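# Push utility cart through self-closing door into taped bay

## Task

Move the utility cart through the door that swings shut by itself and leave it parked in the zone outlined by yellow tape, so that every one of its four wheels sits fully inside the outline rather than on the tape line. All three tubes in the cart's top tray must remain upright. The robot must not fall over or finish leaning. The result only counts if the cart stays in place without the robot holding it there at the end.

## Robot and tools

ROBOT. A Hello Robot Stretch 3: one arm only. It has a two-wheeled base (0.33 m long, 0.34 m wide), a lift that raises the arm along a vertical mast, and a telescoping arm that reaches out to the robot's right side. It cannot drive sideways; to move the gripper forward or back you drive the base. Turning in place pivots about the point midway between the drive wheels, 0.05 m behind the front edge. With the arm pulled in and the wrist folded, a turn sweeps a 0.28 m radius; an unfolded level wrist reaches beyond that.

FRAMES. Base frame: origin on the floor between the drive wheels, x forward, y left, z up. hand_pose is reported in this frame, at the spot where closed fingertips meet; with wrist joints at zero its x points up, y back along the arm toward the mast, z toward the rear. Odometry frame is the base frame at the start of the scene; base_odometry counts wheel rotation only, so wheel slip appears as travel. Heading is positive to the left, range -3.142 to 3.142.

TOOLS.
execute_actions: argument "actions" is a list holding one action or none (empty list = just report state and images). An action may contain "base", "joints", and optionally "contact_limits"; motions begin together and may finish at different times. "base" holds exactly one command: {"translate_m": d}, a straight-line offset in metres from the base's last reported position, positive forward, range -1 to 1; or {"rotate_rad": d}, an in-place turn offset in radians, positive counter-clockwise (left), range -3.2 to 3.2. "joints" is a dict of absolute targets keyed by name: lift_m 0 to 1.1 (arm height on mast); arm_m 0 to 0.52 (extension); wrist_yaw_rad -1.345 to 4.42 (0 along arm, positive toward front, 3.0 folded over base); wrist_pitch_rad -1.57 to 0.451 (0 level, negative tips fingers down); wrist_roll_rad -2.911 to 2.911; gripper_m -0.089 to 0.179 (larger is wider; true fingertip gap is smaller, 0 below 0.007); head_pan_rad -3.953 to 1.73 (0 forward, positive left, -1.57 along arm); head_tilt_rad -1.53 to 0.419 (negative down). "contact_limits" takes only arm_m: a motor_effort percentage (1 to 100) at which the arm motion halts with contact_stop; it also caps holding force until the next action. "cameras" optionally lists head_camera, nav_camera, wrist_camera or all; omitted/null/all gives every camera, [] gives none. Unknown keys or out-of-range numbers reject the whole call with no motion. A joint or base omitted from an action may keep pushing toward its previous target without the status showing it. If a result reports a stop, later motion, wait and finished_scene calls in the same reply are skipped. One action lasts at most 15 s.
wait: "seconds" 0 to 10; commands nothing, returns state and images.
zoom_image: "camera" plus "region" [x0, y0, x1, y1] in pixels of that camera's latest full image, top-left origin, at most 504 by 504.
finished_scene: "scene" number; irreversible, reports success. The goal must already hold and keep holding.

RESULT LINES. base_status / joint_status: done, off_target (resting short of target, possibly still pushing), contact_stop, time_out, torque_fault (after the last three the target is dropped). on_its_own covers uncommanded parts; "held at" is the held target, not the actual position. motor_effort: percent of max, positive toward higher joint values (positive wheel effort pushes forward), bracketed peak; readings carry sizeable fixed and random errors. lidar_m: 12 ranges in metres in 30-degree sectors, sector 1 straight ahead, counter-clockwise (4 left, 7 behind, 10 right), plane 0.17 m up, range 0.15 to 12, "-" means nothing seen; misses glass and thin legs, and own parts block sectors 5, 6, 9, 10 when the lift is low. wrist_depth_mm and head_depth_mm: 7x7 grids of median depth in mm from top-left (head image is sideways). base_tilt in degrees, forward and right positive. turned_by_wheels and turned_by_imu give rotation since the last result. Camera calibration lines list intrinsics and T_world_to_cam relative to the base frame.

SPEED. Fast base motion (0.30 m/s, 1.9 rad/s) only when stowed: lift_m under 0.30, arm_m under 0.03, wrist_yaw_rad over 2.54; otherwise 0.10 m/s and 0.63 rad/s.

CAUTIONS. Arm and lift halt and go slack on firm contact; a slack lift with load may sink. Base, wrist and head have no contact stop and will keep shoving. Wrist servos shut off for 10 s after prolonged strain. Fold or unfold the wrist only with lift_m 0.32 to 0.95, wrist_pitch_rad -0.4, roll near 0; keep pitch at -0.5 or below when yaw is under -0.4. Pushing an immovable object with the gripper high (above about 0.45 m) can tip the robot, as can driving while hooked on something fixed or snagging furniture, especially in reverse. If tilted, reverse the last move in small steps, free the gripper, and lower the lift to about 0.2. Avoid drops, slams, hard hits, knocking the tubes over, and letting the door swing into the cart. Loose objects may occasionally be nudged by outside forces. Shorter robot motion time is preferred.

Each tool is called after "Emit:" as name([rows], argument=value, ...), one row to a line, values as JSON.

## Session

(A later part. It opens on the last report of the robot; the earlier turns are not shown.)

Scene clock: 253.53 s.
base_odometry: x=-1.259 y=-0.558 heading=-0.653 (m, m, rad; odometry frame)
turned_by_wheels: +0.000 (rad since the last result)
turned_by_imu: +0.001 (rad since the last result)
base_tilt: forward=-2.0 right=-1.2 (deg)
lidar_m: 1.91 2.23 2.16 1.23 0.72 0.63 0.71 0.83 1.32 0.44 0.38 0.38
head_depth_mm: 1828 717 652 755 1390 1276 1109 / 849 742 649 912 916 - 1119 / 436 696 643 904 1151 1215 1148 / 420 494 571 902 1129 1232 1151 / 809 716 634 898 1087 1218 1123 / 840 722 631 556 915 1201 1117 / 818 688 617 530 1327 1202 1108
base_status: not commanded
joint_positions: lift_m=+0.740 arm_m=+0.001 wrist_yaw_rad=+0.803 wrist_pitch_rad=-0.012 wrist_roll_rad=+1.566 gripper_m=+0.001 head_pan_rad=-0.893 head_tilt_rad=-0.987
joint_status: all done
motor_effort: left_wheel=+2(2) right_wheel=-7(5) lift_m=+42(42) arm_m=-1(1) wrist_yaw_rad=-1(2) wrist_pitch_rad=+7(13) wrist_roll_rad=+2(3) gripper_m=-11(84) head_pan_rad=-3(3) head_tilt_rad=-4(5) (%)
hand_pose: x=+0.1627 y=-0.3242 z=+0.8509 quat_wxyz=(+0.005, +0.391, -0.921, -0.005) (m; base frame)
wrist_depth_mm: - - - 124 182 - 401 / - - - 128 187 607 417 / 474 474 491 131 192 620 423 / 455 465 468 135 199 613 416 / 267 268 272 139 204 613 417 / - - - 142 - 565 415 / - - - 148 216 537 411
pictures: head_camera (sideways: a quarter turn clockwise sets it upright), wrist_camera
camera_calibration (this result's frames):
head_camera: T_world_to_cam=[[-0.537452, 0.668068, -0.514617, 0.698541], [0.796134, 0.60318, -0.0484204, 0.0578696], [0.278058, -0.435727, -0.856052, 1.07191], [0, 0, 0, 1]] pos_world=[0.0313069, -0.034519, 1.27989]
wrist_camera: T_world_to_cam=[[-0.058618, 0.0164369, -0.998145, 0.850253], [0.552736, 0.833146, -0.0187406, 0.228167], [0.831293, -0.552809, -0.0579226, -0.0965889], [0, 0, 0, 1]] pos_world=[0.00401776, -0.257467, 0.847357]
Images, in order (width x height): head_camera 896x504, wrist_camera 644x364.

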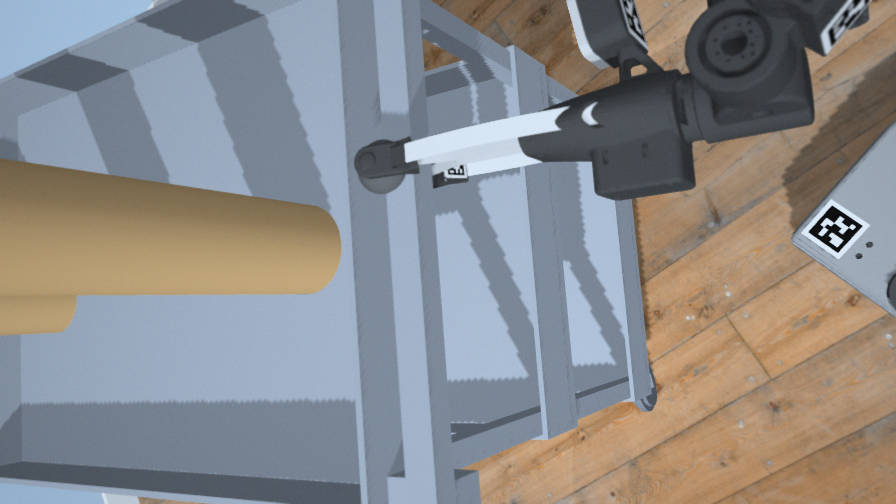

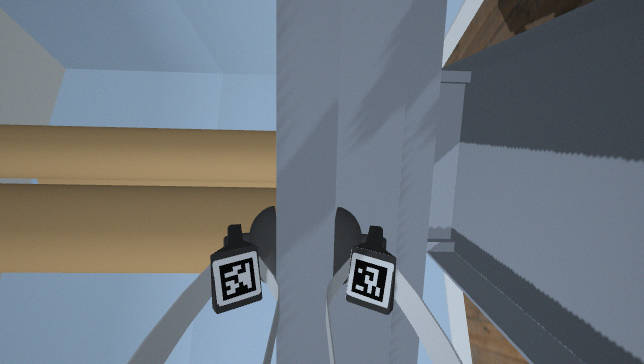

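Emit:
execute_actions([
  {"joints": {"gripper_m": -0.04}},
], cameras=[])

Emit:
execute_actions([
  {"base": {"translate_m": -0.15}, "joints": {"wrist_yaw_rad": 1.05}},
], cameras=["head_camera", "nav_camera"])

Scene clock: 261.77 s.
base_odometry: x=-1.259 y=-0.558 heading=-0.653 (m, m, rad; odometry frame)
turned_by_wheels: +0.000 (rad since the last result)
turned_by_imu: +0.001 (rad since the last result)
base_tilt: forward=-2.1 right=-1.2 (deg)
lidar_m: 1.91 2.23 2.16 1.23 0.72 0.63 0.71 0.83 1.32 0.44 0.38 0.38
head_depth_mm: 1822 718 652 749 1394 1277 1108 / 850 743 648 906 908 - 1120 / 433 696 644 905 1144 1217 1149 / 417 490 567 904 1120 1225 1152 / 809 712 635 897 1078 1221 1118 / 841 722 631 548 882 1198 1114 / 816 690 616 529 1328 1205 1112
base_status: not commanded
joint_positions: lift_m=+0.740 arm_m=+0.001 wrist_yaw_rad=+0.806 wrist_pitch_rad=-0.011 wrist_roll_rad=+1.567 gripper_m=-0.039 head_pan_rad=-0.893 head_tilt_rad=-0.987
joint_status: all done
motor_effort: left_wheel=+3(3) right_wheel=-12(12) lift_m=+42(42) arm_m=+0(0) wrist_yaw_rad=-3(4) wrist_pitch_rad=+6(7) wrist_roll_rad=+2(2) gripper_m=-25(98) head_pan_rad=-3(4) head_tilt_rad=-5(5) (%)
hand_pose: x=+0.1633 y=-0.3237 z=+0.8512 quat_wxyz=(+0.005, +0.392, -0.920, -0.005) (m; base frame)
wrist_depth_mm: - - - 121 180 - 400 / - - - 125 184 610 421 / 465 473 482 128 189 607 422 / 457 456 470 132 196 610 419 / 263 266 269 135 202 604 419 / - - - 139 - 573 412 / - - - 146 215 - 414
pictures: none
No camera images: the call's "cameras" was empty. Leave "cameras" out to get every camera's image.

Scene clock: 264.27 s.
base_odometry: x=-1.378 y=-0.467 heading=-0.653 (m, m, rad; odometry frame)
turned_by_wheels: +0.000 (rad since the last result)
turned_by_imu: +0.001 (rad since the last result)
base_tilt: forward=-2.1 right=-1.2 (deg)
lidar_m: 2.05 2.40 2.20 0.95 0.56 0.50 0.57 0.66 1.02 0.45 0.37 0.37
head_depth_mm: 1836 1935 580 1481 1397 1277 1112 / 1990 711 647 786 1360 - 1120 / 832 736 644 719 - 1200 1150 / 818 716 630 905 1102 1226 1150 / 400 475 563 548 884 1208 1121 / 432 694 622 541 881 1201 1115 / 834 715 627 515 866 1210 1105
base_status: done
joint_positions: lift_m=+0.740 arm_m=+0.002 wrist_yaw_rad=+1.027 wrist_pitch_rad=-0.010 wrist_roll_rad=+1.567 gripper_m=-0.027 head_pan_rad=-0.893 head_tilt_rad=-0.987
joint_status: wrist_yaw_rad off_target (ended at +1.027, target +1.050)
on_its_own: gripper_m is held at -0.028, not at your -0.040, by its stall guard, which is not easing now; wrist_yaw_rad is at rest, and its effort (+14) is outside its rest range (-12 to +12)
motor_effort: left_wheel=-1(6) right_wheel=-3(17) lift_m=+42(42) arm_m=-2(2) wrist_yaw_rad=+14(24) wrist_pitch_rad=+6(6) wrist_roll_rad=+2(2) gripper_m=-21(24) head_pan_rad=-3(4) head_tilt_rad=-4(4) (%)
hand_pose: x=+0.1977 y=-0.2790 z=+0.8514 quat_wxyz=(+0.005, +0.491, -0.871, -0.004) (m; base frame)
wrist_depth_mm: - - - 115 170 579 418 / - - - 120 178 616 419 / 452 453 462 126 187 607 420 / 269 274 277 132 198 613 415 / 273 275 273 138 209 605 419 / - - - 145 - 573 414 / - - - 158 234 - 402
pictures: head_camera (sideways: a quarter turn clockwise sets it upright), nav_camera (sideways: a quarter turn counterclockwise sets it upright)
camera_calibration (this result's frames):
head_camera: T_world_to_cam=[[-0.537457, 0.668075, -0.514603, 0.698524], [0.796133, 0.603181, -0.0484208, 0.0578702], [0.27805, -0.435717, -0.85606, 1.07192], [0, 0, 0, 1]] pos_world=[0.0313067, -0.0345187, 1.27989]
nav_camera: T_world_to_cam=[[0.52237, -0.643169, 0.559878, -0.6911], [-0.793585, -0.606923, 0.0432086, 0.00202679], [0.312012, -0.466882, -0.827448, 1.03183], [0, 0, 0, 1]] pos_world=[0.0406761, 0.0384771, 1.24063]
Images, in order (width x height): head_camera 896x504, nav_camera 672x504.

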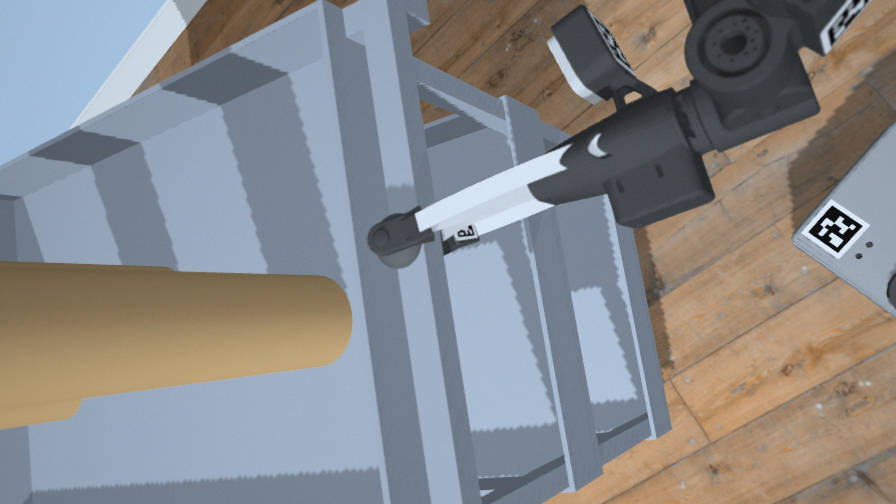

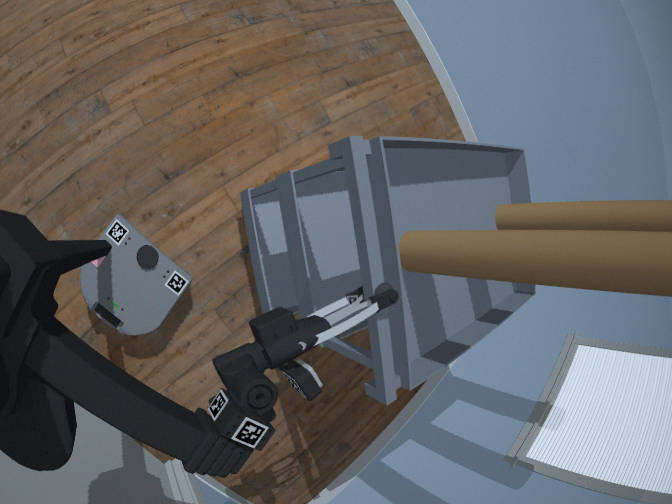

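Emit:
execute_actions([
  {"base": {"translate_m": -0.25}, "joints": {"wrist_yaw_rad": 1.35, "head_pan_rad": -0.6}},
], cameras=["head_camera", "nav_camera"])

Scene clock: 273.57 s.
base_odometry: x=-1.577 y=-0.315 heading=-0.652 (m, m, rad; odometry frame)
turned_by_wheels: +0.000 (rad since the last result)
turned_by_imu: +0.002 (rad since the last result)
base_tilt: forward=-2.0 right=-1.2 (deg)
lidar_m: 0.37 2.60 2.27 0.48 0.35 0.33 0.33 0.38 0.69 1.51 0.36 0.35
head_depth_mm: 2253 704 628 563 1389 1227 - / 825 742 648 538 924 - 1119 / 843 739 645 527 895 1204 1140 / 399 477 606 524 889 1211 1141 / 383 461 579 515 885 1205 1119 / 826 722 632 527 872 1197 1115 / 817 717 628 518 863 1211 1108
base_status: done
joint_positions: lift_m=+0.740 arm_m=+0.002 wrist_yaw_rad=+1.417 wrist_pitch_rad=-0.011 wrist_roll_rad=+1.567 gripper_m=-0.027 head_pan_rad=-0.607 head_tilt_rad=-0.988
joint_status: wrist_yaw_rad off_target (ended at +1.417, target +1.350); the others done
on_its_own: wrist_yaw_rad is held at +1.397, not at your +1.350, by its stall guard, which is not easing now; gripper_m is held at -0.028, not at your -0.040, by its stall guard, which is not easing now
motor_effort: left_wheel=+4(10) right_wheel=-7(16) lift_m=+42(42) arm_m=-4(4) wrist_yaw_rad=-12(44) wrist_pitch_rad=+6(6) wrist_roll_rad=+1(2) gripper_m=-20(20) head_pan_rad=+4(23) head_tilt_rad=-4(4) (%)
hand_pose: x=+0.2316 y=-0.1858 z=+0.8513 quat_wxyz=(+0.005, +0.651, -0.759, -0.003) (m; base frame)
wrist_depth_mm: 425 434 440 111 165 617 421 / 459 452 450 120 178 612 419 / 272 274 277 131 197 617 421 / 286 286 289 143 220 607 413 / - - - 156 - 563 416 / - - - 175 - - 416 / - - - 282 336 352 345
pictures: head_camera (sideways: a quarter turn clockwise sets it upright), nav_camera (sideways: a quarter turn counterclockwise sets it upright)
camera_calibration (this result's frames):
head_camera: T_world_to_cam=[[-0.704206, 0.489207, -0.514558, 0.699482], [0.593488, 0.803385, -0.0484224, 0.0591083], [0.3897, -0.339483, -0.856087, 1.07127], [0, 0, 0, 1]] pos_world=[0.0400246, -0.0259989, 1.27989]
nav_camera: T_world_to_cam=[[0.682705, -0.469574, 0.559834, -0.692022], [-0.589987, -0.806256, 0.0432099, 0.000783144], [0.431079, -0.359795, -0.827477, 1.03114], [0, 0, 0, 1]] pos_world=[0.0284059, 0.0466743, 1.24063]
Images, in order (width x height): head_camera 896x504, nav_camera 672x504.

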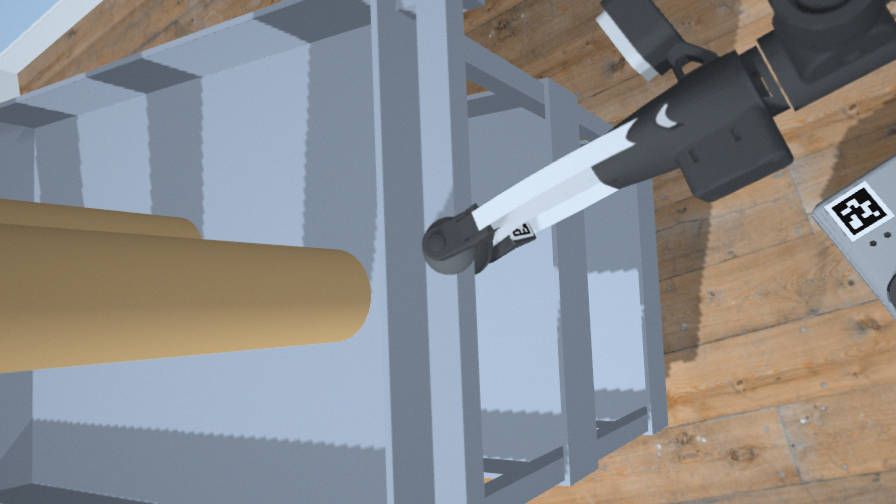

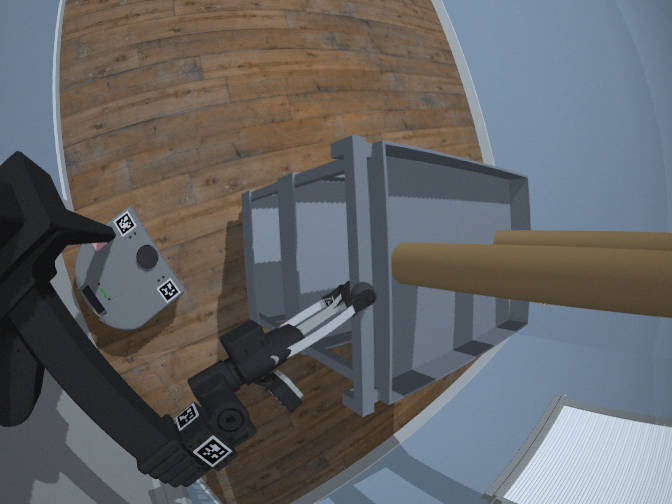

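Emit:
execute_actions([
  {"joints": {"gripper_m": 0.1}},
], cameras=[])

Emit:
execute_actions([
  {"joints": {"wrist_yaw_rad": 2.05}},
], cameras=[])

Emit:
execute_actions([
  {"joints": {"wrist_pitch_rad": -0.7, "lift_m": 0.894}},
], cameras=[])

Emit:
execute_actions([
  {"joints": {"wrist_yaw_rad": 1.5}},
], cameras=["head_camera", "wrist_camera"])

Scene clock: 325.33 s.
base_odometry: x=-1.577 y=-0.315 heading=-0.653 (m, m, rad; odometry frame)
turned_by_wheels: +0.000 (rad since the last result)
turned_by_imu: +0.001 (rad since the last result)
base_tilt: forward=-2.1 right=-1.2 (deg)
lidar_m: 0.37 2.60 2.27 0.48 0.35 0.33 0.33 0.38 0.68 1.51 0.36 0.35
head_depth_mm: 2243 702 628 548 1391 1231 - / 828 738 649 536 898 - 1116 / 845 738 644 528 897 1195 1141 / 399 481 605 494 1140 1210 1143 / 381 458 575 515 884 1206 1121 / 824 722 631 528 870 1198 1114 / 817 719 629 519 865 1211 1111
base_status: not commanded
joint_positions: lift_m=+0.740 arm_m=+0.002 wrist_yaw_rad=+1.401 wrist_pitch_rad=-0.016 wrist_roll_rad=+1.567 gripper_m=+0.100 head_pan_rad=-0.607 head_tilt_rad=-0.988
joint_status: all done
on_its_own: wrist_yaw_rad is held at +1.397, not at your +1.350, by its stall guard, which is not easing now
motor_effort: left_wheel=+2(4) right_wheel=-2(8) lift_m=+42(42) arm_m=-3(3) wrist_yaw_rad=-2(12) wrist_pitch_rad=+9(9) wrist_roll_rad=+1(1) gripper_m=+0(80) head_pan_rad=+3(4) head_tilt_rad=-4(5) (%)
hand_pose: x=+0.2308 y=-0.1899 z=+0.8499 quat_wxyz=(+0.007, +0.644, -0.765, -0.005) (m; base frame)
wrist_depth_mm: - - - 111 164 609 421 / 440 440 442 120 179 615 414 / 276 280 284 130 196 611 410 / 278 280 284 145 219 599 414 / - - - 160 238 562 411 / - - - 180 266 495 417 / - - - 205 348 - 353
pictures: none
No camera images: the call's "cameras" was empty. Leave "cameras" out to get every camera's image.

Scene clock: 326.60 s.
base_odometry: x=-1.577 y=-0.315 heading=-0.653 (m, m, rad; odometry frame)
turned_by_wheels: +0.000 (rad since the last result)
turned_by_imu: +0.000 (rad since the last result)
base_tilt: forward=-2.0 right=-1.3 (deg)
lidar_m: 0.37 2.59 2.27 0.48 0.35 0.33 0.33 0.38 0.68 1.51 0.36 0.35
head_depth_mm: 2241 702 628 547 1373 1265 - / 826 738 648 537 898 1236 1103 / 846 737 645 529 895 1238 - / 399 481 606 523 890 1181 1144 / 381 459 576 515 883 1195 1121 / 821 723 632 529 867 1200 1114 / 817 717 627 520 1272 1208 1110
base_status: not commanded
joint_positions: lift_m=+0.740 arm_m=+0.002 wrist_yaw_rad=+2.047 wrist_pitch_rad=-0.016 wrist_roll_rad=+1.567 gripper_m=+0.100 head_pan_rad=-0.607 head_tilt_rad=-0.988
joint_status: all done
motor_effort: left_wheel=+2(2) right_wheel=-2(2) lift_m=+42(42) arm_m=-4(4) wrist_yaw_rad=+2(2) wrist_pitch_rad=+9(9) wrist_roll_rad=+1(1) gripper_m=+1(1) head_pan_rad=+3(4) head_tilt_rad=-4(4) (%)
hand_pose: x=+0.2060 y=-0.0294 z=+0.8499 quat_wxyz=(+0.008, +0.854, -0.520, -0.003) (m; base frame)
wrist_depth_mm: - - - 166 243 - 390 / - - - 253 319 - 367 / - - - 297 - - 902 / - - - - - - 921 / - - - - - - 922 / - - - - - - 925 / - - - - - - 923
pictures: none
No camera images: the call's "cameras" was empty. Leave "cameras" out to get every camera's image.

Scene clock: 328.83 s.
base_odometry: x=-1.577 y=-0.315 heading=-0.653 (m, m, rad; odometry frame)
turned_by_wheels: +0.000 (rad since the last result)
turned_by_imu: +0.000 (rad since the last result)
base_tilt: forward=-2.0 right=-1.3 (deg)
lidar_m: 0.37 2.60 2.27 0.48 0.35 0.33 0.33 0.38 0.68 1.51 0.36 0.35
head_depth_mm: 2249 702 628 547 1418 - - / 826 740 647 536 955 1274 - / 845 737 643 528 897 1147 1140 / 399 482 607 522 888 1181 1141 / 381 459 574 515 871 1215 1120 / 823 723 631 528 862 1199 1114 / 818 717 629 519 866 1212 1108
base_status: not commanded
joint_positions: lift_m=+0.894 arm_m=+0.002 wrist_yaw_rad=+2.047 wrist_pitch_rad=-0.709 wrist_roll_rad=+1.567 gripper_m=+0.100 head_pan_rad=-0.607 head_tilt_rad=-0.988
joint_status: all done
motor_effort: left_wheel=+2(3) right_wheel=-2(2) lift_m=+43(46) arm_m=-3(3) wrist_yaw_rad=+2(2) wrist_pitch_rad=+5(9) wrist_roll_rad=+1(2) gripper_m=+1(0) head_pan_rad=+3(2) head_tilt_rad=-4(4) (%)
hand_pose: x=+0.1375 y=-0.0648 z=+0.8471 quat_wxyz=(+0.298, +0.801, -0.488, -0.179) (m; base frame)
wrist_depth_mm: - 364 199 618 508 446 604 / - 338 328 600 536 718 692 / - - - - 990 815 714 / - - - - - 853 726 / - - - - - 852 767 / - - - - - 872 - / - - - - - 886 766
pictures: none
No camera images: the call's "cameras" was empty. Leave "cameras" out to get every camera's image.

Scene clock: 330.03 s.
base_odometry: x=-1.577 y=-0.315 heading=-0.653 (m, m, rad; odometry frame)
turned_by_wheels: +0.000 (rad since the last result)
turned_by_imu: +0.000 (rad since the last result)
base_tilt: forward=-2.1 right=-1.3 (deg)
lidar_m: 0.37 2.59 2.27 0.48 0.35 0.33 0.33 0.38 0.68 1.51 0.36 0.35
head_depth_mm: 2236 702 629 548 1373 - 1110 / 829 738 649 536 884 - 1121 / 844 737 644 528 1077 1215 1140 / 399 482 607 509 889 1214 1148 / 381 459 575 515 886 1206 1123 / 822 723 633 528 868 1198 1112 / 817 716 626 520 865 1209 1109
base_status: not commanded
joint_positions: lift_m=+0.894 arm_m=+0.002 wrist_yaw_rad=+1.503 wrist_pitch_rad=-0.709 wrist_roll_rad=+1.567 gripper_m=+0.100 head_pan_rad=-0.607 head_tilt_rad=-0.988
joint_status: all done
motor_effort: left_wheel=+2(2) right_wheel=-2(2) lift_m=+43(42) arm_m=-4(4) wrist_yaw_rad=-2(2) wrist_pitch_rad=+5(5) wrist_roll_rad=+1(1) gripper_m=+1(1) head_pan_rad=+4(3) head_tilt_rad=-5(4) (%)
hand_pose: x=+0.1569 y=-0.1588 z=+0.8471 quat_wxyz=(+0.239, +0.641, -0.685, -0.252) (m; base frame)
wrist_depth_mm: 384 414 168 587 509 447 682 / 246 291 181 619 524 684 700 / 247 283 198 662 546 755 720 / - 519 218 681 595 815 713 / - 483 330 637 648 878 724 / - - 401 - - 870 729 / - - - - - 882 748
pictures: head_camera (sideways: a quarter turn clockwise sets it upright), wrist_camera
camera_calibration (this result's frames):
head_camera: T_world_to_cam=[[-0.704206, 0.489207, -0.514558, 0.699482], [0.593488, 0.803385, -0.0484224, 0.0591083], [0.3897, -0.339483, -0.856087, 1.07127], [0, 0, 0, 1]] pos_world=[0.0400246, -0.0259989, 1.27989]
wrist_camera: T_world_to_cam=[[-0.681646, 0.0190203, -0.731435, 0.715652], [-0.0828808, 0.991221, 0.103015, 0.115138], [0.726973, 0.130842, -0.674085, 0.646345], [0, 0, 0, 1]] pos_world=[0.0274886, -0.212308, 0.947283]
Images, in order (width x height): head_camera 896x504, wrist_camera 644x364.

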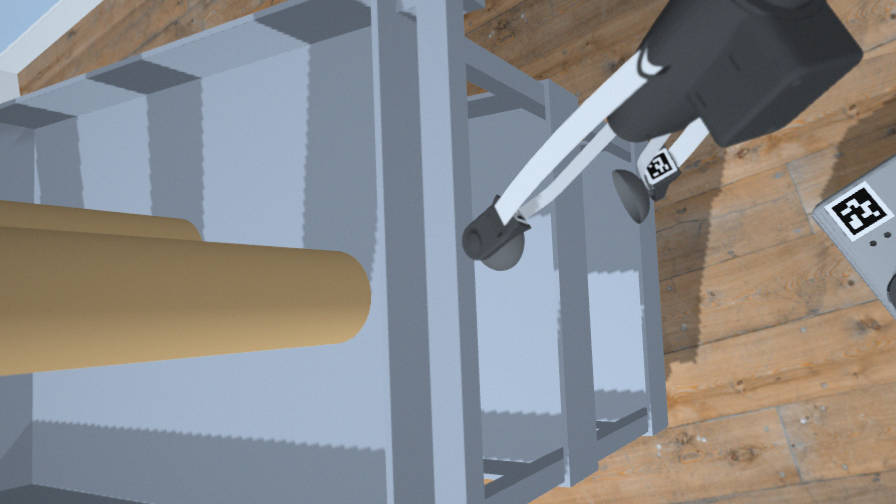

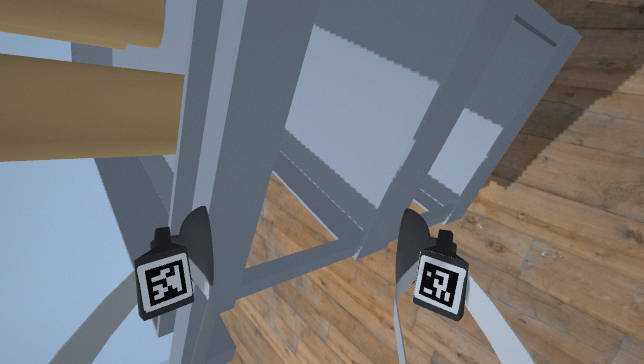

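Emit:
execute_actions([
  {"joints": {"gripper_m": 0.14}},
], cameras=[])

Emit:
execute_actions([
  {"base": {"translate_m": 0.095}},
], cameras=["head_camera", "wrist_camera"])

Scene clock: 341.03 s.
base_odometry: x=-1.577 y=-0.315 heading=-0.653 (m, m, rad; odometry frame)
turned_by_wheels: +0.000 (rad since the last result)
turned_by_imu: +0.001 (rad since the last result)
base_tilt: forward=-2.0 right=-1.3 (deg)
lidar_m: 0.37 2.60 2.27 0.48 0.35 0.33 0.33 0.38 0.69 1.51 0.36 0.35
head_depth_mm: 2246 704 629 548 1374 - 1112 / 830 739 648 536 898 - 1118 / 845 739 644 527 1145 1201 1142 / 398 481 606 522 888 1206 1142 / 381 458 574 515 883 1207 1120 / 825 722 632 527 868 1198 1114 / 815 717 627 519 863 1210 1111
base_status: not commanded
joint_positions: lift_m=+0.894 arm_m=+0.002 wrist_yaw_rad=+1.503 wrist_pitch_rad=-0.709 wrist_roll_rad=+1.567 gripper_m=+0.140 head_pan_rad=-0.607 head_tilt_rad=-0.988
joint_status: all done
motor_effort: left_wheel=+2(1) right_wheel=-2(2) lift_m=+43(43) arm_m=-4(4) wrist_yaw_rad=-2(1) wrist_pitch_rad=+5(5) wrist_roll_rad=+1(1) gripper_m=+0(84) head_pan_rad=+4(3) head_tilt_rad=-3(5) (%)
hand_pose: x=+0.1569 y=-0.1588 z=+0.8471 quat_wxyz=(+0.239, +0.641, -0.685, -0.252) (m; base frame)
wrist_depth_mm: 380 417 168 594 512 442 686 / 247 291 180 612 518 693 700 / 246 282 199 661 544 753 712 / - 524 218 673 597 819 713 / - 486 245 623 722 848 728 / - - 370 - - 835 735 / - - 365 - - 936 747
pictures: none
No camera images: the call's "cameras" was empty. Leave "cameras" out to get every camera's image.

Scene clock: 342.93 s.
base_odometry: x=-1.501 y=-0.373 heading=-0.652 (m, m, rad; odometry frame)
turned_by_wheels: +0.000 (rad since the last result)
turned_by_imu: +0.000 (rad since the last result)
base_tilt: forward=-2.0 right=-1.2 (deg)
lidar_m: 0.28 2.57 2.24 0.65 0.38 0.39 0.42 0.49 0.76 0.38 0.28 0.27
head_depth_mm: 2171 716 652 578 706 - 1111 / 346 730 648 574 537 - 1119 / 302 358 468 563 768 1189 1138 / 318 375 453 533 520 1110 1146 / 790 726 636 564 509 1109 1119 / 803 721 632 561 504 1169 1114 / 801 691 613 551 491 1206 1110
base_status: done
joint_positions: lift_m=+0.894 arm_m=+0.002 wrist_yaw_rad=+1.503 wrist_pitch_rad=-0.709 wrist_roll_rad=+1.567 gripper_m=+0.140 head_pan_rad=-0.607 head_tilt_rad=-0.988
joint_status: not commanded
motor_effort: left_wheel=+2(6) right_wheel=-2(3) lift_m=+42(42) arm_m=-4(4) wrist_yaw_rad=-2(2) wrist_pitch_rad=+5(5) wrist_roll_rad=+1(1) gripper_m=+0(1) head_pan_rad=+3(3) head_tilt_rad=-4(4) (%)
hand_pose: x=+0.1569 y=-0.1588 z=+0.8471 quat_wxyz=(+0.239, +0.641, -0.685, -0.252) (m; base frame)
wrist_depth_mm: 319 354 302 117 109 415 464 / 170 192 220 119 471 417 614 / 179 201 222 127 506 464 694 / - 480 208 137 533 716 706 / - - 214 151 542 817 730 / - - 229 381 - 822 727 / - - 239 - - 912 756
pictures: head_camera (sideways: a quarter turn clockwise sets it upright), wrist_camera
camera_calibration (this result's frames):
head_camera: T_world_to_cam=[[-0.704222, 0.489207, -0.514536, 0.699454], [0.593478, 0.803392, -0.0484231, 0.0591093], [0.389686, -0.339467, -0.8561, 1.07129], [0, 0, 0, 1]] pos_world=[0.0400244, -0.0259982, 1.27989]
wrist_camera: T_world_to_cam=[[-0.681643, 0.0191049, -0.731435, 0.715664], [-0.0827576, 0.991231, 0.103015, 0.115142], [0.726989, 0.130751, -0.674085, 0.646332], [0, 0, 0, 1]] pos_world=[0.0274804, -0.212314, 0.947283]
Images, in order (width x height): head_camera 896x504, wrist_camera 644x364.

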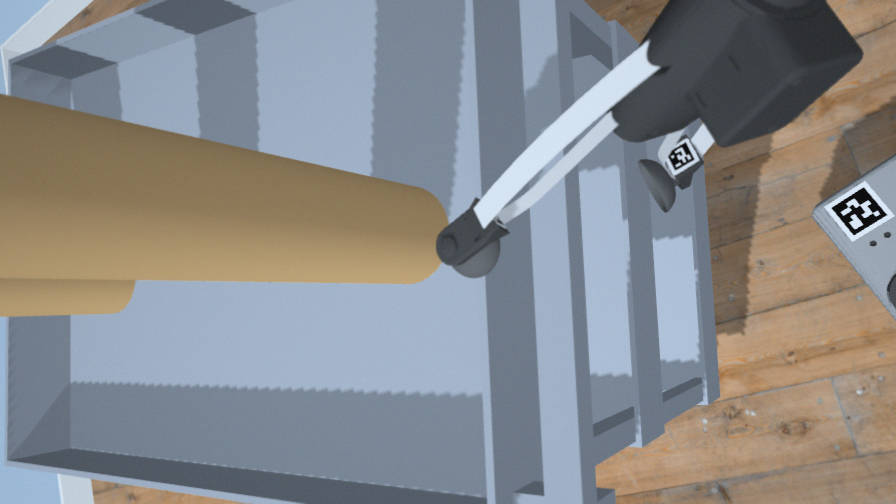

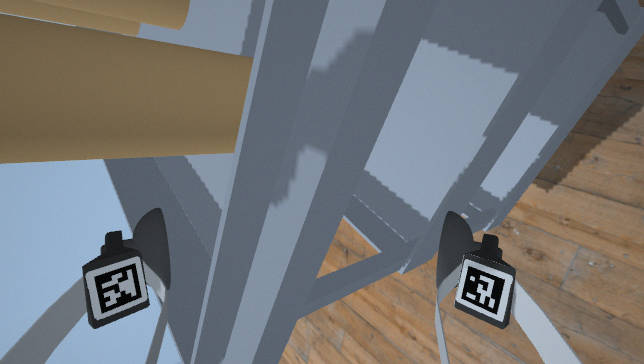

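Emit:
execute_actions([
  {"joints": {"gripper_m": -0.025}},
], cameras=["head_camera", "wrist_camera"])

Scene clock: 352.87 s.
base_odometry: x=-1.501 y=-0.373 heading=-0.652 (m, m, rad; odometry frame)
turned_by_wheels: +0.000 (rad since the last result)
turned_by_imu: +0.001 (rad since the last result)
base_tilt: forward=-2.1 right=-1.3 (deg)
lidar_m: 0.28 2.57 2.24 0.66 0.38 0.39 0.42 0.49 0.76 0.38 0.28 0.27
head_depth_mm: 2205 718 653 578 705 - 1114 / 348 729 648 574 535 - 1119 / 302 358 469 562 496 1182 1140 / 318 373 452 543 518 1110 1140 / 789 729 637 565 512 1105 1116 / 804 722 632 561 505 1169 1114 / 805 692 613 551 492 1207 1111
base_status: not commanded
joint_positions: lift_m=+0.894 arm_m=+0.002 wrist_yaw_rad=+1.500 wrist_pitch_rad=-0.698 wrist_roll_rad=+1.606 gripper_m=-0.024 head_pan_rad=-0.607 head_tilt_rad=-0.988
joint_status: all done
motor_effort: left_wheel=+2(1) right_wheel=+0(1) lift_m=+41(43) arm_m=-3(4) wrist_yaw_rad=+0(2) wrist_pitch_rad=-1(5) wrist_roll_rad=-22(22) gripper_m=-23(97) head_pan_rad=+4(3) head_tilt_rad=-4(4) (%)
hand_pose: x=+0.1588 y=-0.1595 z=+0.8491 quat_wxyz=(+0.222, +0.636, -0.691, -0.261) (m; base frame)
wrist_depth_mm: 320 359 301 115 111 413 549 / 174 196 225 118 484 418 638 / 176 199 219 126 511 468 679 / - 481 345 137 545 715 716 / - 450 410 149 534 853 735 / - - - 169 - 894 730 / - - 261 - - 895 759
pictures: head_camera (sideways: a quarter turn clockwise sets it upright), wrist_camera
camera_calibration (this result's frames):
head_camera: T_world_to_cam=[[-0.704222, 0.489207, -0.514537, 0.699454], [0.593478, 0.803392, -0.0484231, 0.0591093], [0.389686, -0.339467, -0.8561, 1.07129], [0, 0, 0, 1]] pos_world=[0.0400244, -0.0259982, 1.27989]
wrist_camera: T_world_to_cam=[[-0.671331, 0.0586868, -0.738831, 0.729363], [-0.056751, 0.989863, 0.130193, 0.0883321], [0.738982, 0.129332, -0.661195, 0.633285], [0, 0, 0, 1]] pos_world=[0.0266707, -0.212145, 0.946101]
Images, in order (width x height): head_camera 896x504, wrist_camera 644x364.

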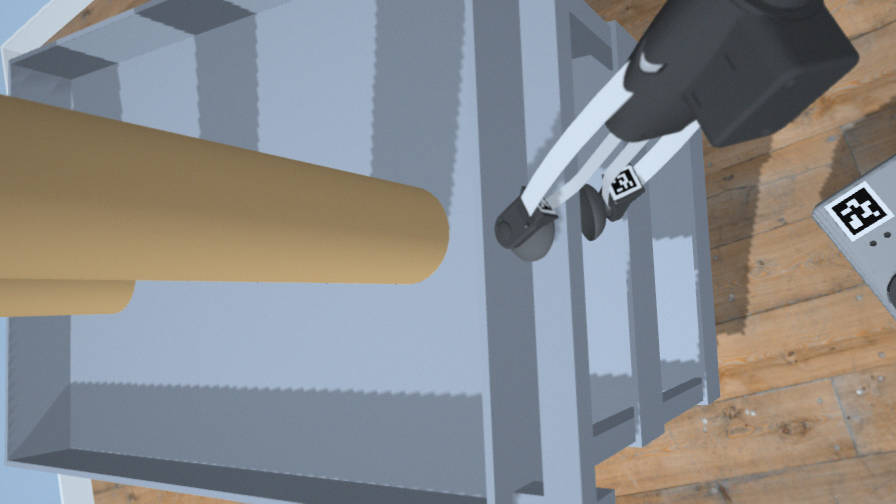

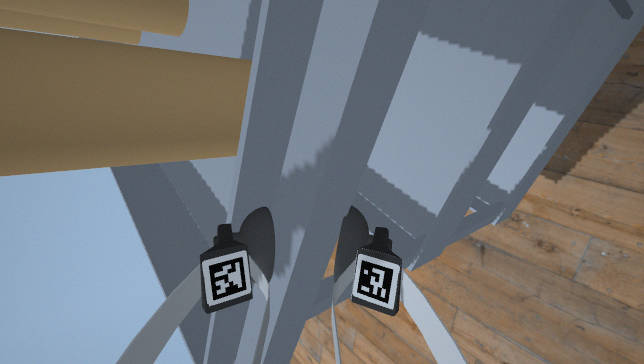

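Emit:
execute_actions([
  {"base": {"translate_m": -0.2}, "joints": {"wrist_roll_rad": 1.62, "wrist_yaw_rad": 1.5, "head_pan_rad": -1.3, "head_tilt_rad": -1.1}},
], cameras=["head_camera", "nav_camera"])

Scene clock: 364.40 s.
base_odometry: x=-1.660 y=-0.251 heading=-0.652 (m, m, rad; odometry frame)
turned_by_wheels: +0.000 (rad since the last result)
turned_by_imu: +0.005 (rad since the last result)
base_tilt: forward=-2.0 right=-1.4 (deg)
lidar_m: 0.46 2.62 2.30 0.28 0.28 0.27 0.27 0.36 0.65 1.48 0.45 0.44
head_depth_mm: 1498 1688 1617 - 1286 1222 983 / 1586 1718 1592 - 1281 1214 1130 / 1690 1724 1570 - - 1225 - / 1783 1720 1551 1434 - 1229 - / 1844 1718 1542 1422 1272 1200 1126 / 1895 1697 1527 1348 1270 1194 1109 / 1889 593 723 872 1156 1189 1105
base_status: done
joint_positions: lift_m=+0.894 arm_m=+0.002 wrist_yaw_rad=+1.501 wrist_pitch_rad=-0.712 wrist_roll_rad=+1.628 gripper_m=-0.016 head_pan_rad=-1.295 head_tilt_rad=-1.088
joint_status: all done
on_its_own: gripper_m is held at -0.016, not at your -0.025, by its stall guard, which is not easing now
motor_effort: left_wheel=-2(59) right_wheel=-2(67) lift_m=+36(41) arm_m=-3(4) wrist_yaw_rad=-1(6) wrist_pitch_rad=+7(37) wrist_roll_rad=-5(19) gripper_m=-7(21) head_pan_rad=-2(36) head_tilt_rad=-3(13) (%)
hand_pose: x=+0.1562 y=-0.1590 z=+0.8467 quat_wxyz=(+0.218, +0.632, -0.692, -0.273) (m; base frame)
wrist_depth_mm: 446 266 302 644 496 762 687 / 478 479 332 667 776 778 701 / 322 347 825 683 828 845 707 / - 380 811 713 897 851 716 / - 505 - 705 - 885 729 / - 471 464 - - 894 752 / - - - - - 916 760
pictures: head_camera (sideways: a quarter turn clockwise sets it upright), nav_camera (sideways: a quarter turn counterclockwise sets it upright)
camera_calibration (this result's frames):
head_camera: T_world_to_cam=[[-0.246273, 0.87057, -0.425979, 0.581307], [0.967253, 0.248615, -0.0511098, 0.0603206], [0.0614101, -0.424616, -0.903288, 1.13461], [0, 0, 0, 1]] pos_world=[0.0151384, -0.0392901, 1.27559]
nav_camera: T_world_to_cam=[[0.243405, -0.846258, 0.473921, -0.577425], [-0.96652, -0.25253, 0.0454711, 0.000142025], [0.0811993, -0.469122, -0.879392, 1.10075], [0, 0, 0, 1]] pos_world=[0.0513053, 0.0277713, 1.24164]
Images, in order (width x height): head_camera 896x504, nav_camera 672x504.

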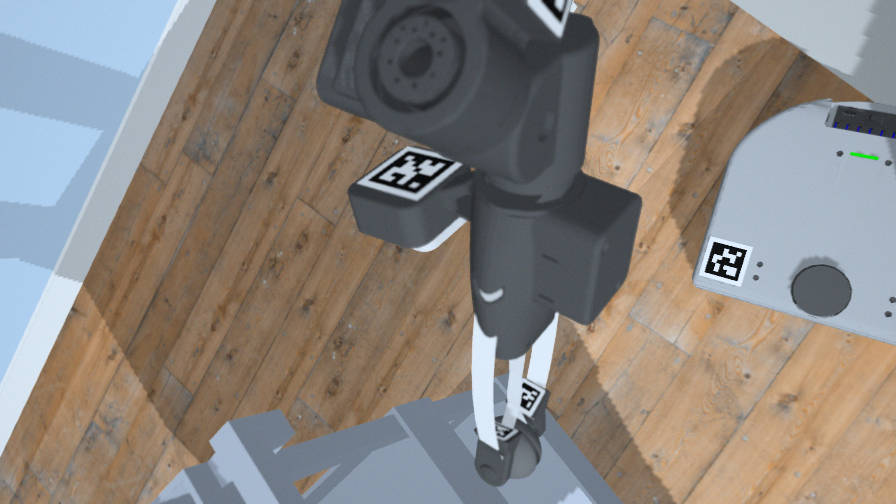

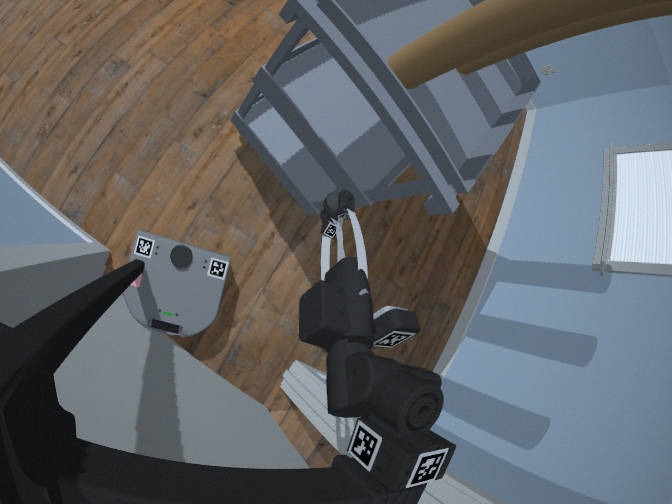

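Emit:
execute_actions([
  {"joints": {"lift_m": 0.215, "wrist_roll_rad": 0.0, "wrist_pitch_rad": 0.0, "wrist_yaw_rad": 1.57, "gripper_m": 0.12, "head_pan_rad": -0.8, "head_tilt_rad": -1.0}},
], cameras=[])

Emit:
execute_actions([
  {"joints": {"arm_m": 0.2}},
])

Scene clock: 491.40 s.
base_odometry: x=-1.660 y=-0.251 heading=-0.652 (m, m, rad; odometry frame)
turned_by_wheels: +0.000 (rad since the last result)
turned_by_imu: +0.002 (rad since the last result)
base_tilt: forward=-2.0 right=-1.3 (deg)
lidar_m: 0.46 2.63 2.30 0.28 0.28 0.27 0.27 0.36 0.65 1.48 0.46 0.44
head_depth_mm: 1866 1914 1704 1513 1360 1239 1137 / 2095 1934 1693 1501 1355 1235 1141 / 2228 1913 600 1493 1350 1230 - / 2161 700 577 926 1290 1240 - / 814 714 567 932 1214 1216 1115 / 808 709 563 928 1188 1212 1111 / 632 558 549 922 1150 1205 1108
base_status: not commanded
joint_positions: lift_m=+0.215 arm_m=+0.002 wrist_yaw_rad=+1.567 wrist_pitch_rad=-0.023 wrist_roll_rad=+0.008 gripper_m=+0.120 head_pan_rad=-0.807 head_tilt_rad=-1.001
joint_status: all done
motor_effort: left_wheel=-2(2) right_wheel=-1(1) lift_m=+24(29) arm_m=-3(3) wrist_yaw_rad=+2(2) wrist_pitch_rad=+13(14) wrist_roll_rad=-5(8) gripper_m=+0(80) head_pan_rad=+2(32) head_tilt_rad=+0(7) (%)
hand_pose: x=+0.2343 y=-0.1477 z=+0.3241 quat_wxyz=(+0.505, +0.507, -0.497, +0.491) (m; base frame)
wrist_depth_mm: - - 357 308 274 246 224 / - - 418 518 506 484 482 / - - - - - - - / - - - - 932 - - / - - 530 640 672 687 428 / 745 - 417 371 333 487 254 / 564 573 542 383 319 288 251
pictures: none
No camera images: the call's "cameras" was empty. Leave "cameras" out to get every camera's image.

Scene clock: 494.10 s.
base_odometry: x=-1.660 y=-0.251 heading=-0.652 (m, m, rad; odometry frame)
turned_by_wheels: +0.000 (rad since the last result)
turned_by_imu: +0.000 (rad since the last result)
base_tilt: forward=-2.1 right=-1.2 (deg)
lidar_m: 0.46 2.63 2.30 0.28 0.28 0.27 0.27 0.36 0.65 1.48 0.45 0.44
head_depth_mm: 1873 1925 1700 1519 1361 1256 1123 / 2087 1929 1692 1511 1359 1207 1155 / 2207 1920 601 1498 1350 1229 1150 / 2169 699 577 927 1283 1225 1148 / 813 715 568 933 1214 1218 1120 / 806 709 563 927 1192 1209 1115 / 633 557 549 922 1151 1203 1110
base_status: not commanded
joint_positions: lift_m=+0.215 arm_m=+0.200 wrist_yaw_rad=+1.568 wrist_pitch_rad=-0.023 wrist_roll_rad=+0.007 gripper_m=+0.120 head_pan_rad=-0.807 head_tilt_rad=-1.001
joint_status: all done
motor_effort: left_wheel=-1(1) right_wheel=-2(1) lift_m=+24(24) arm_m=+6(5) wrist_yaw_rad=+1(2) wrist_pitch_rad=+13(13) wrist_roll_rad=-5(5) gripper_m=+0(0) head_pan_rad=+4(3) head_tilt_rad=+1(0) (%)
hand_pose: x=+0.2343 y=-0.3454 z=+0.3241 quat_wxyz=(+0.505, +0.507, -0.496, +0.492) (m; base frame)
wrist_depth_mm: 349 287 247 226 222 - - / - - 533 518 403 - - / - - - - - - - / - - - 898 776 - - / 881 542 657 617 588 - - / 667 - 457 436 305 776 759 / 566 388 294 255 381 569 580
pictures: head_camera (sideways: a quarter turn clockwise sets it upright), nav_camera (sideways: a quarter turn counterclockwise sets it upright), wrist_camera
camera_calibration (this result's frames):
head_camera: T_world_to_cam=[[-0.597735, 0.624412, -0.502814, 0.683534], [0.740853, 0.669891, -0.0488166, 0.0587218], [0.306349, -0.40169, -0.863015, 1.08079], [0, 0, 0, 1]] pos_world=[0.0339706, -0.0320026, 1.27929]
nav_camera: T_world_to_cam=[[0.580994, -0.601345, 0.54848, -0.676609], [-0.738042, -0.673349, 0.0435431, 0.00125327], [0.343134, -0.430099, -0.835029, 1.04149], [0, 0, 0, 1]] pos_world=[0.0366594, 0.0419134, 1.24073]
wrist_camera: T_world_to_cam=[[-0.0433592, -0.998909, 0.0173483, -0.354421], [-0.204549, -0.00812066, -0.978823, 0.394336], [0.977895, -0.0459895, -0.203974, -0.0102295], [0, 0, 0, 1]] pos_world=[0.0752972, -0.351303, 0.390047]
Images, in order (width x height): head_camera 896x504, nav_camera 672x504, wrist_camera 644x364.

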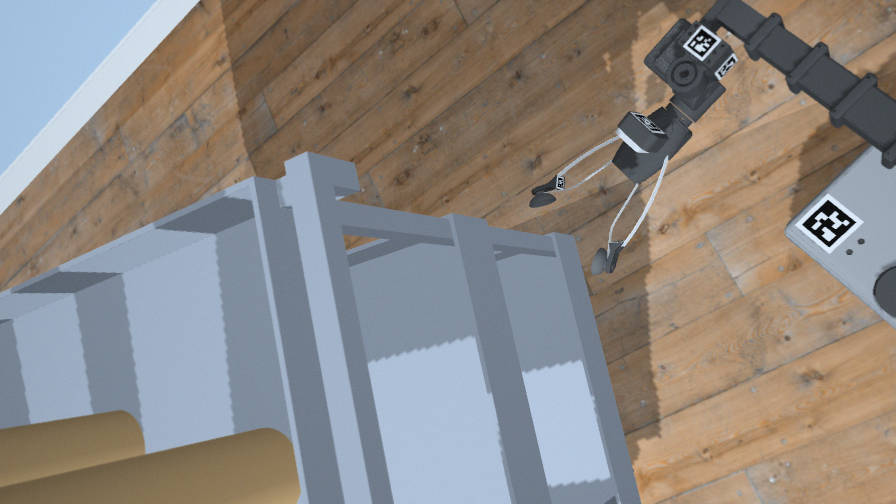

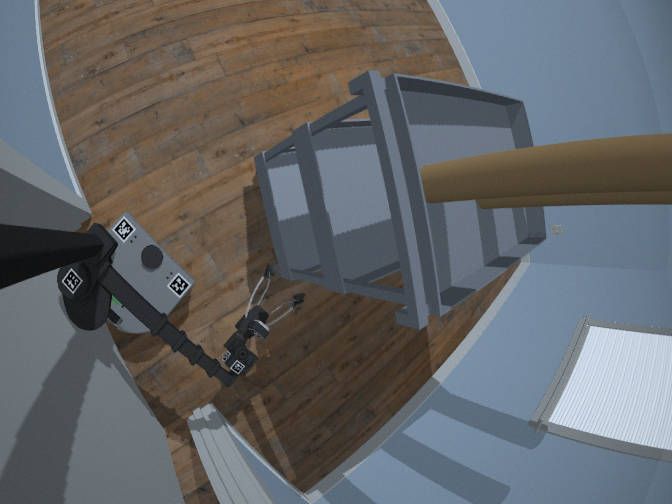

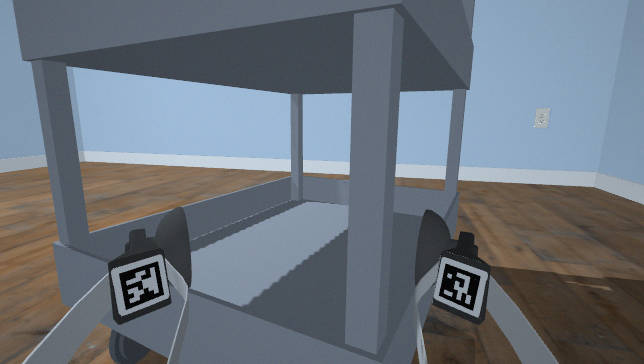

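Emit:
execute_actions([
  {"joints": {"arm_m": 0.25}},
], cameras=[])

Emit:
execute_actions([
  {"base": {"translate_m": 0.12}},
], cameras=["head_camera", "wrist_camera"])

Scene clock: 506.00 s.
base_odometry: x=-1.660 y=-0.251 heading=-0.652 (m, m, rad; odometry frame)
turned_by_wheels: +0.000 (rad since the last result)
turned_by_imu: +0.001 (rad since the last result)
base_tilt: forward=-2.1 right=-1.2 (deg)
lidar_m: 0.46 2.63 2.30 0.28 0.28 0.27 0.27 0.36 0.65 1.48 0.46 0.44
head_depth_mm: 1861 1915 1708 1506 1365 1226 1126 / 2084 1929 1687 1509 1378 1219 1155 / 2209 1914 601 1496 1346 1228 1155 / 2164 697 577 924 1288 1221 1149 / 813 713 568 932 1213 1212 1119 / 806 708 562 929 1188 1211 1112 / 634 557 549 925 1146 1205 1107
base_status: not commanded
joint_positions: lift_m=+0.215 arm_m=+0.250 wrist_yaw_rad=+1.568 wrist_pitch_rad=-0.023 wrist_roll_rad=+0.007 gripper_m=+0.120 head_pan_rad=-0.807 head_tilt_rad=-1.001
joint_status: all done
motor_effort: left_wheel=-1(1) right_wheel=-1(1) lift_m=+24(24) arm_m=+6(4) wrist_yaw_rad=+1(1) wrist_pitch_rad=+13(13) wrist_roll_rad=-5(5) gripper_m=+0(0) head_pan_rad=+3(4) head_tilt_rad=+1(1) (%)
hand_pose: x=+0.2343 y=-0.3954 z=+0.3241 quat_wxyz=(+0.505, +0.507, -0.496, +0.492) (m; base frame)
wrist_depth_mm: 301 260 228 201 382 - - / - 542 536 208 594 - - / - - - 214 - - - / - - - 223 - - - / 469 558 665 230 664 - - / 402 - 455 239 456 777 763 / 563 327 271 245 559 576 584
pictures: none
No camera images: the call's "cameras" was empty. Leave "cameras" out to get every camera's image.

Scene clock: 508.40 s.
base_odometry: x=-1.565 y=-0.324 heading=-0.652 (m, m, rad; odometry frame)
turned_by_wheels: +0.000 (rad since the last result)
turned_by_imu: +0.000 (rad since the last result)
base_tilt: forward=-2.1 right=-1.2 (deg)
lidar_m: 0.35 2.58 2.27 0.51 0.35 0.35 0.35 0.41 0.72 1.51 0.35 0.34
head_depth_mm: 1905 1947 1697 1468 1365 1223 1125 / 2115 1934 584 757 1375 1219 1157 / 2220 696 637 720 1067 1227 1153 / 809 719 631 546 1064 1223 1150 / 815 701 617 515 878 1194 1118 / 378 438 531 500 860 1180 1117 / 360 452 608 488 843 1175 1109
base_status: done
joint_positions: lift_m=+0.215 arm_m=+0.250 wrist_yaw_rad=+1.568 wrist_pitch_rad=-0.023 wrist_roll_rad=+0.007 gripper_m=+0.120 head_pan_rad=-0.807 head_tilt_rad=-1.001
joint_status: not commanded
motor_effort: left_wheel=+0(4) right_wheel=+0(4) lift_m=+24(24) arm_m=+6(6) wrist_yaw_rad=+1(2) wrist_pitch_rad=+13(13) wrist_roll_rad=-5(5) gripper_m=+0(0) head_pan_rad=+3(4) head_tilt_rad=+0(0) (%)
hand_pose: x=+0.2343 y=-0.3954 z=+0.3241 quat_wxyz=(+0.505, +0.507, -0.496, +0.492) (m; base frame)
wrist_depth_mm: 235 230 187 81 225 - - / - - 351 83 506 - - / - - - 86 - - - / - - - 89 - - - / - 532 567 92 658 - - / 402 - 414 96 462 792 747 / 348 348 336 100 359 577 581
pictures: head_camera (sideways: a quarter turn clockwise sets it upright), wrist_camera
camera_calibration (this result's frames):
head_camera: T_world_to_cam=[[-0.597751, 0.624214, -0.503041, 0.68383], [0.740747, 0.670009, -0.0488091, 0.0587127], [0.306575, -0.401802, -0.862883, 1.08061], [0, 0, 0, 1]] pos_world=[0.0339802, -0.0320022, 1.2793]
wrist_camera: T_world_to_cam=[[-0.043358, -0.998909, 0.0173515, -0.404371], [-0.20455, -0.008124, -0.978822, 0.393929], [0.977895, -0.045989, -0.203974, -0.0125289], [0, 0, 0, 1]] pos_world=[0.0752972, -0.401306, 0.390047]
Images, in order (width x height): head_camera 896x504, wrist_camera 644x364.

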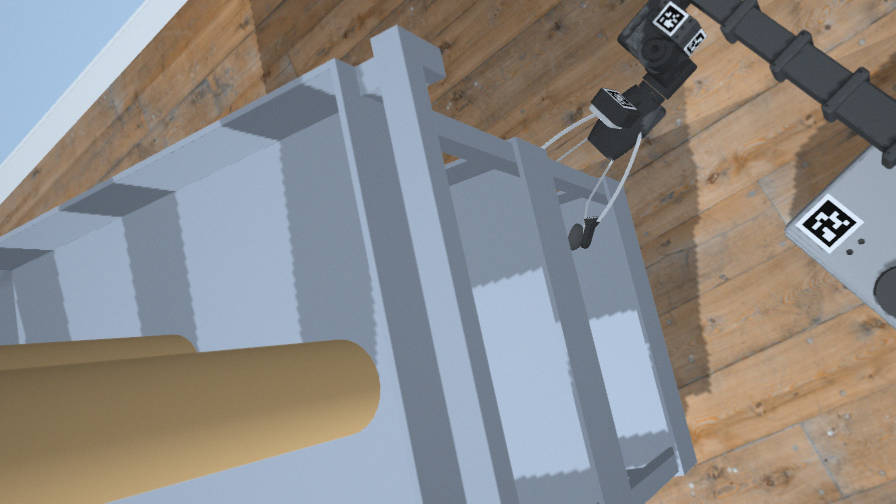

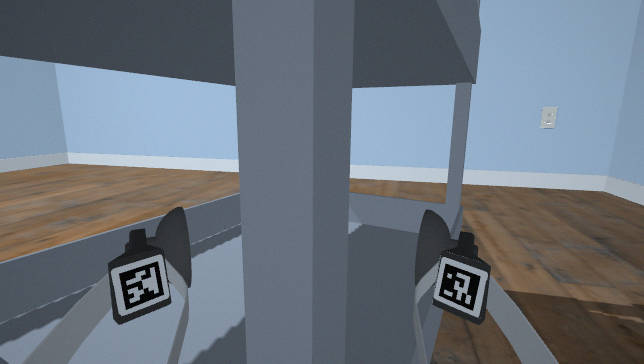

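Emit:
execute_actions([
  {"joints": {"gripper_m": -0.03}},
], cameras=["head_camera", "wrist_camera"])

Scene clock: 516.87 s.
base_odometry: x=-1.565 y=-0.324 heading=-0.652 (m, m, rad; odometry frame)
turned_by_wheels: +0.000 (rad since the last result)
turned_by_imu: +0.001 (rad since the last result)
base_tilt: forward=-2.1 right=-1.3 (deg)
lidar_m: 0.35 2.59 2.27 0.51 0.35 0.34 0.34 0.40 0.71 1.52 0.35 0.34
head_depth_mm: 1912 1941 1702 1473 1367 1221 1126 / 2109 1940 584 757 1379 1220 1155 / 2222 696 635 722 1059 1233 1150 / 809 719 631 543 1068 1222 1147 / 810 700 617 515 880 1202 1118 / 378 438 530 500 860 1178 1111 / 360 452 608 489 843 1173 1107
base_status: not commanded
joint_positions: lift_m=+0.215 arm_m=+0.250 wrist_yaw_rad=+1.573 wrist_pitch_rad=-0.023 wrist_roll_rad=+0.003 gripper_m=-0.028 head_pan_rad=-0.807 head_tilt_rad=-1.001
joint_status: all done
motor_effort: left_wheel=+0(0) right_wheel=+0(0) lift_m=+24(25) arm_m=+6(6) wrist_yaw_rad=-2(3) wrist_pitch_rad=+13(13) wrist_roll_rad=-2(5) gripper_m=-32(99) head_pan_rad=+3(3) head_tilt_rad=+1(0) (%)
hand_pose: x=+0.2343 y=-0.3940 z=+0.3241 quat_wxyz=(+0.505, +0.507, -0.494, +0.494) (m; base frame)
wrist_depth_mm: 236 234 188 81 223 - - / - - 352 83 499 - - / - - - 86 - - - / - - - 89 - - - / - 540 98 91 662 - - / 406 455 100 95 517 747 765 / 347 347 332 99 353 574 582
pictures: head_camera (sideways: a quarter turn clockwise sets it upright), wrist_camera
camera_calibration (this result's frames):
head_camera: T_world_to_cam=[[-0.597751, 0.624214, -0.503041, 0.683831], [0.740747, 0.670009, -0.0488091, 0.0587127], [0.306575, -0.401802, -0.862883, 1.08061], [0, 0, 0, 1]] pos_world=[0.0339802, -0.0320022, 1.2793]
wrist_camera: T_world_to_cam=[[-0.0377711, -0.999058, 0.0213509, -0.405631], [-0.204491, -0.0131864, -0.97878, 0.391919], [0.978139, -0.0413356, -0.203801, -0.0107449], [0, 0, 0, 1]] pos_world=[0.075333, -0.400525, 0.390073]
Images, in order (width x height): head_camera 896x504, wrist_camera 644x364.

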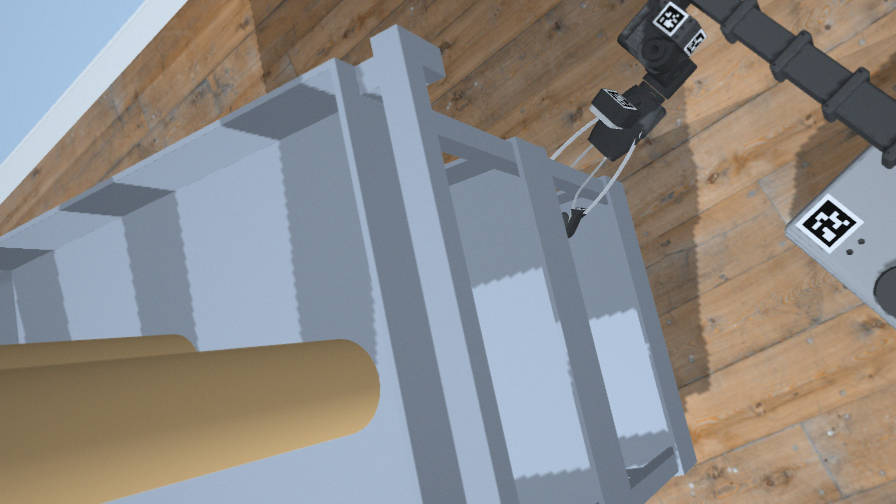

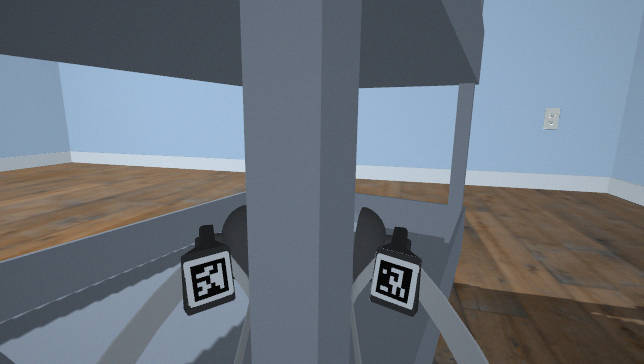

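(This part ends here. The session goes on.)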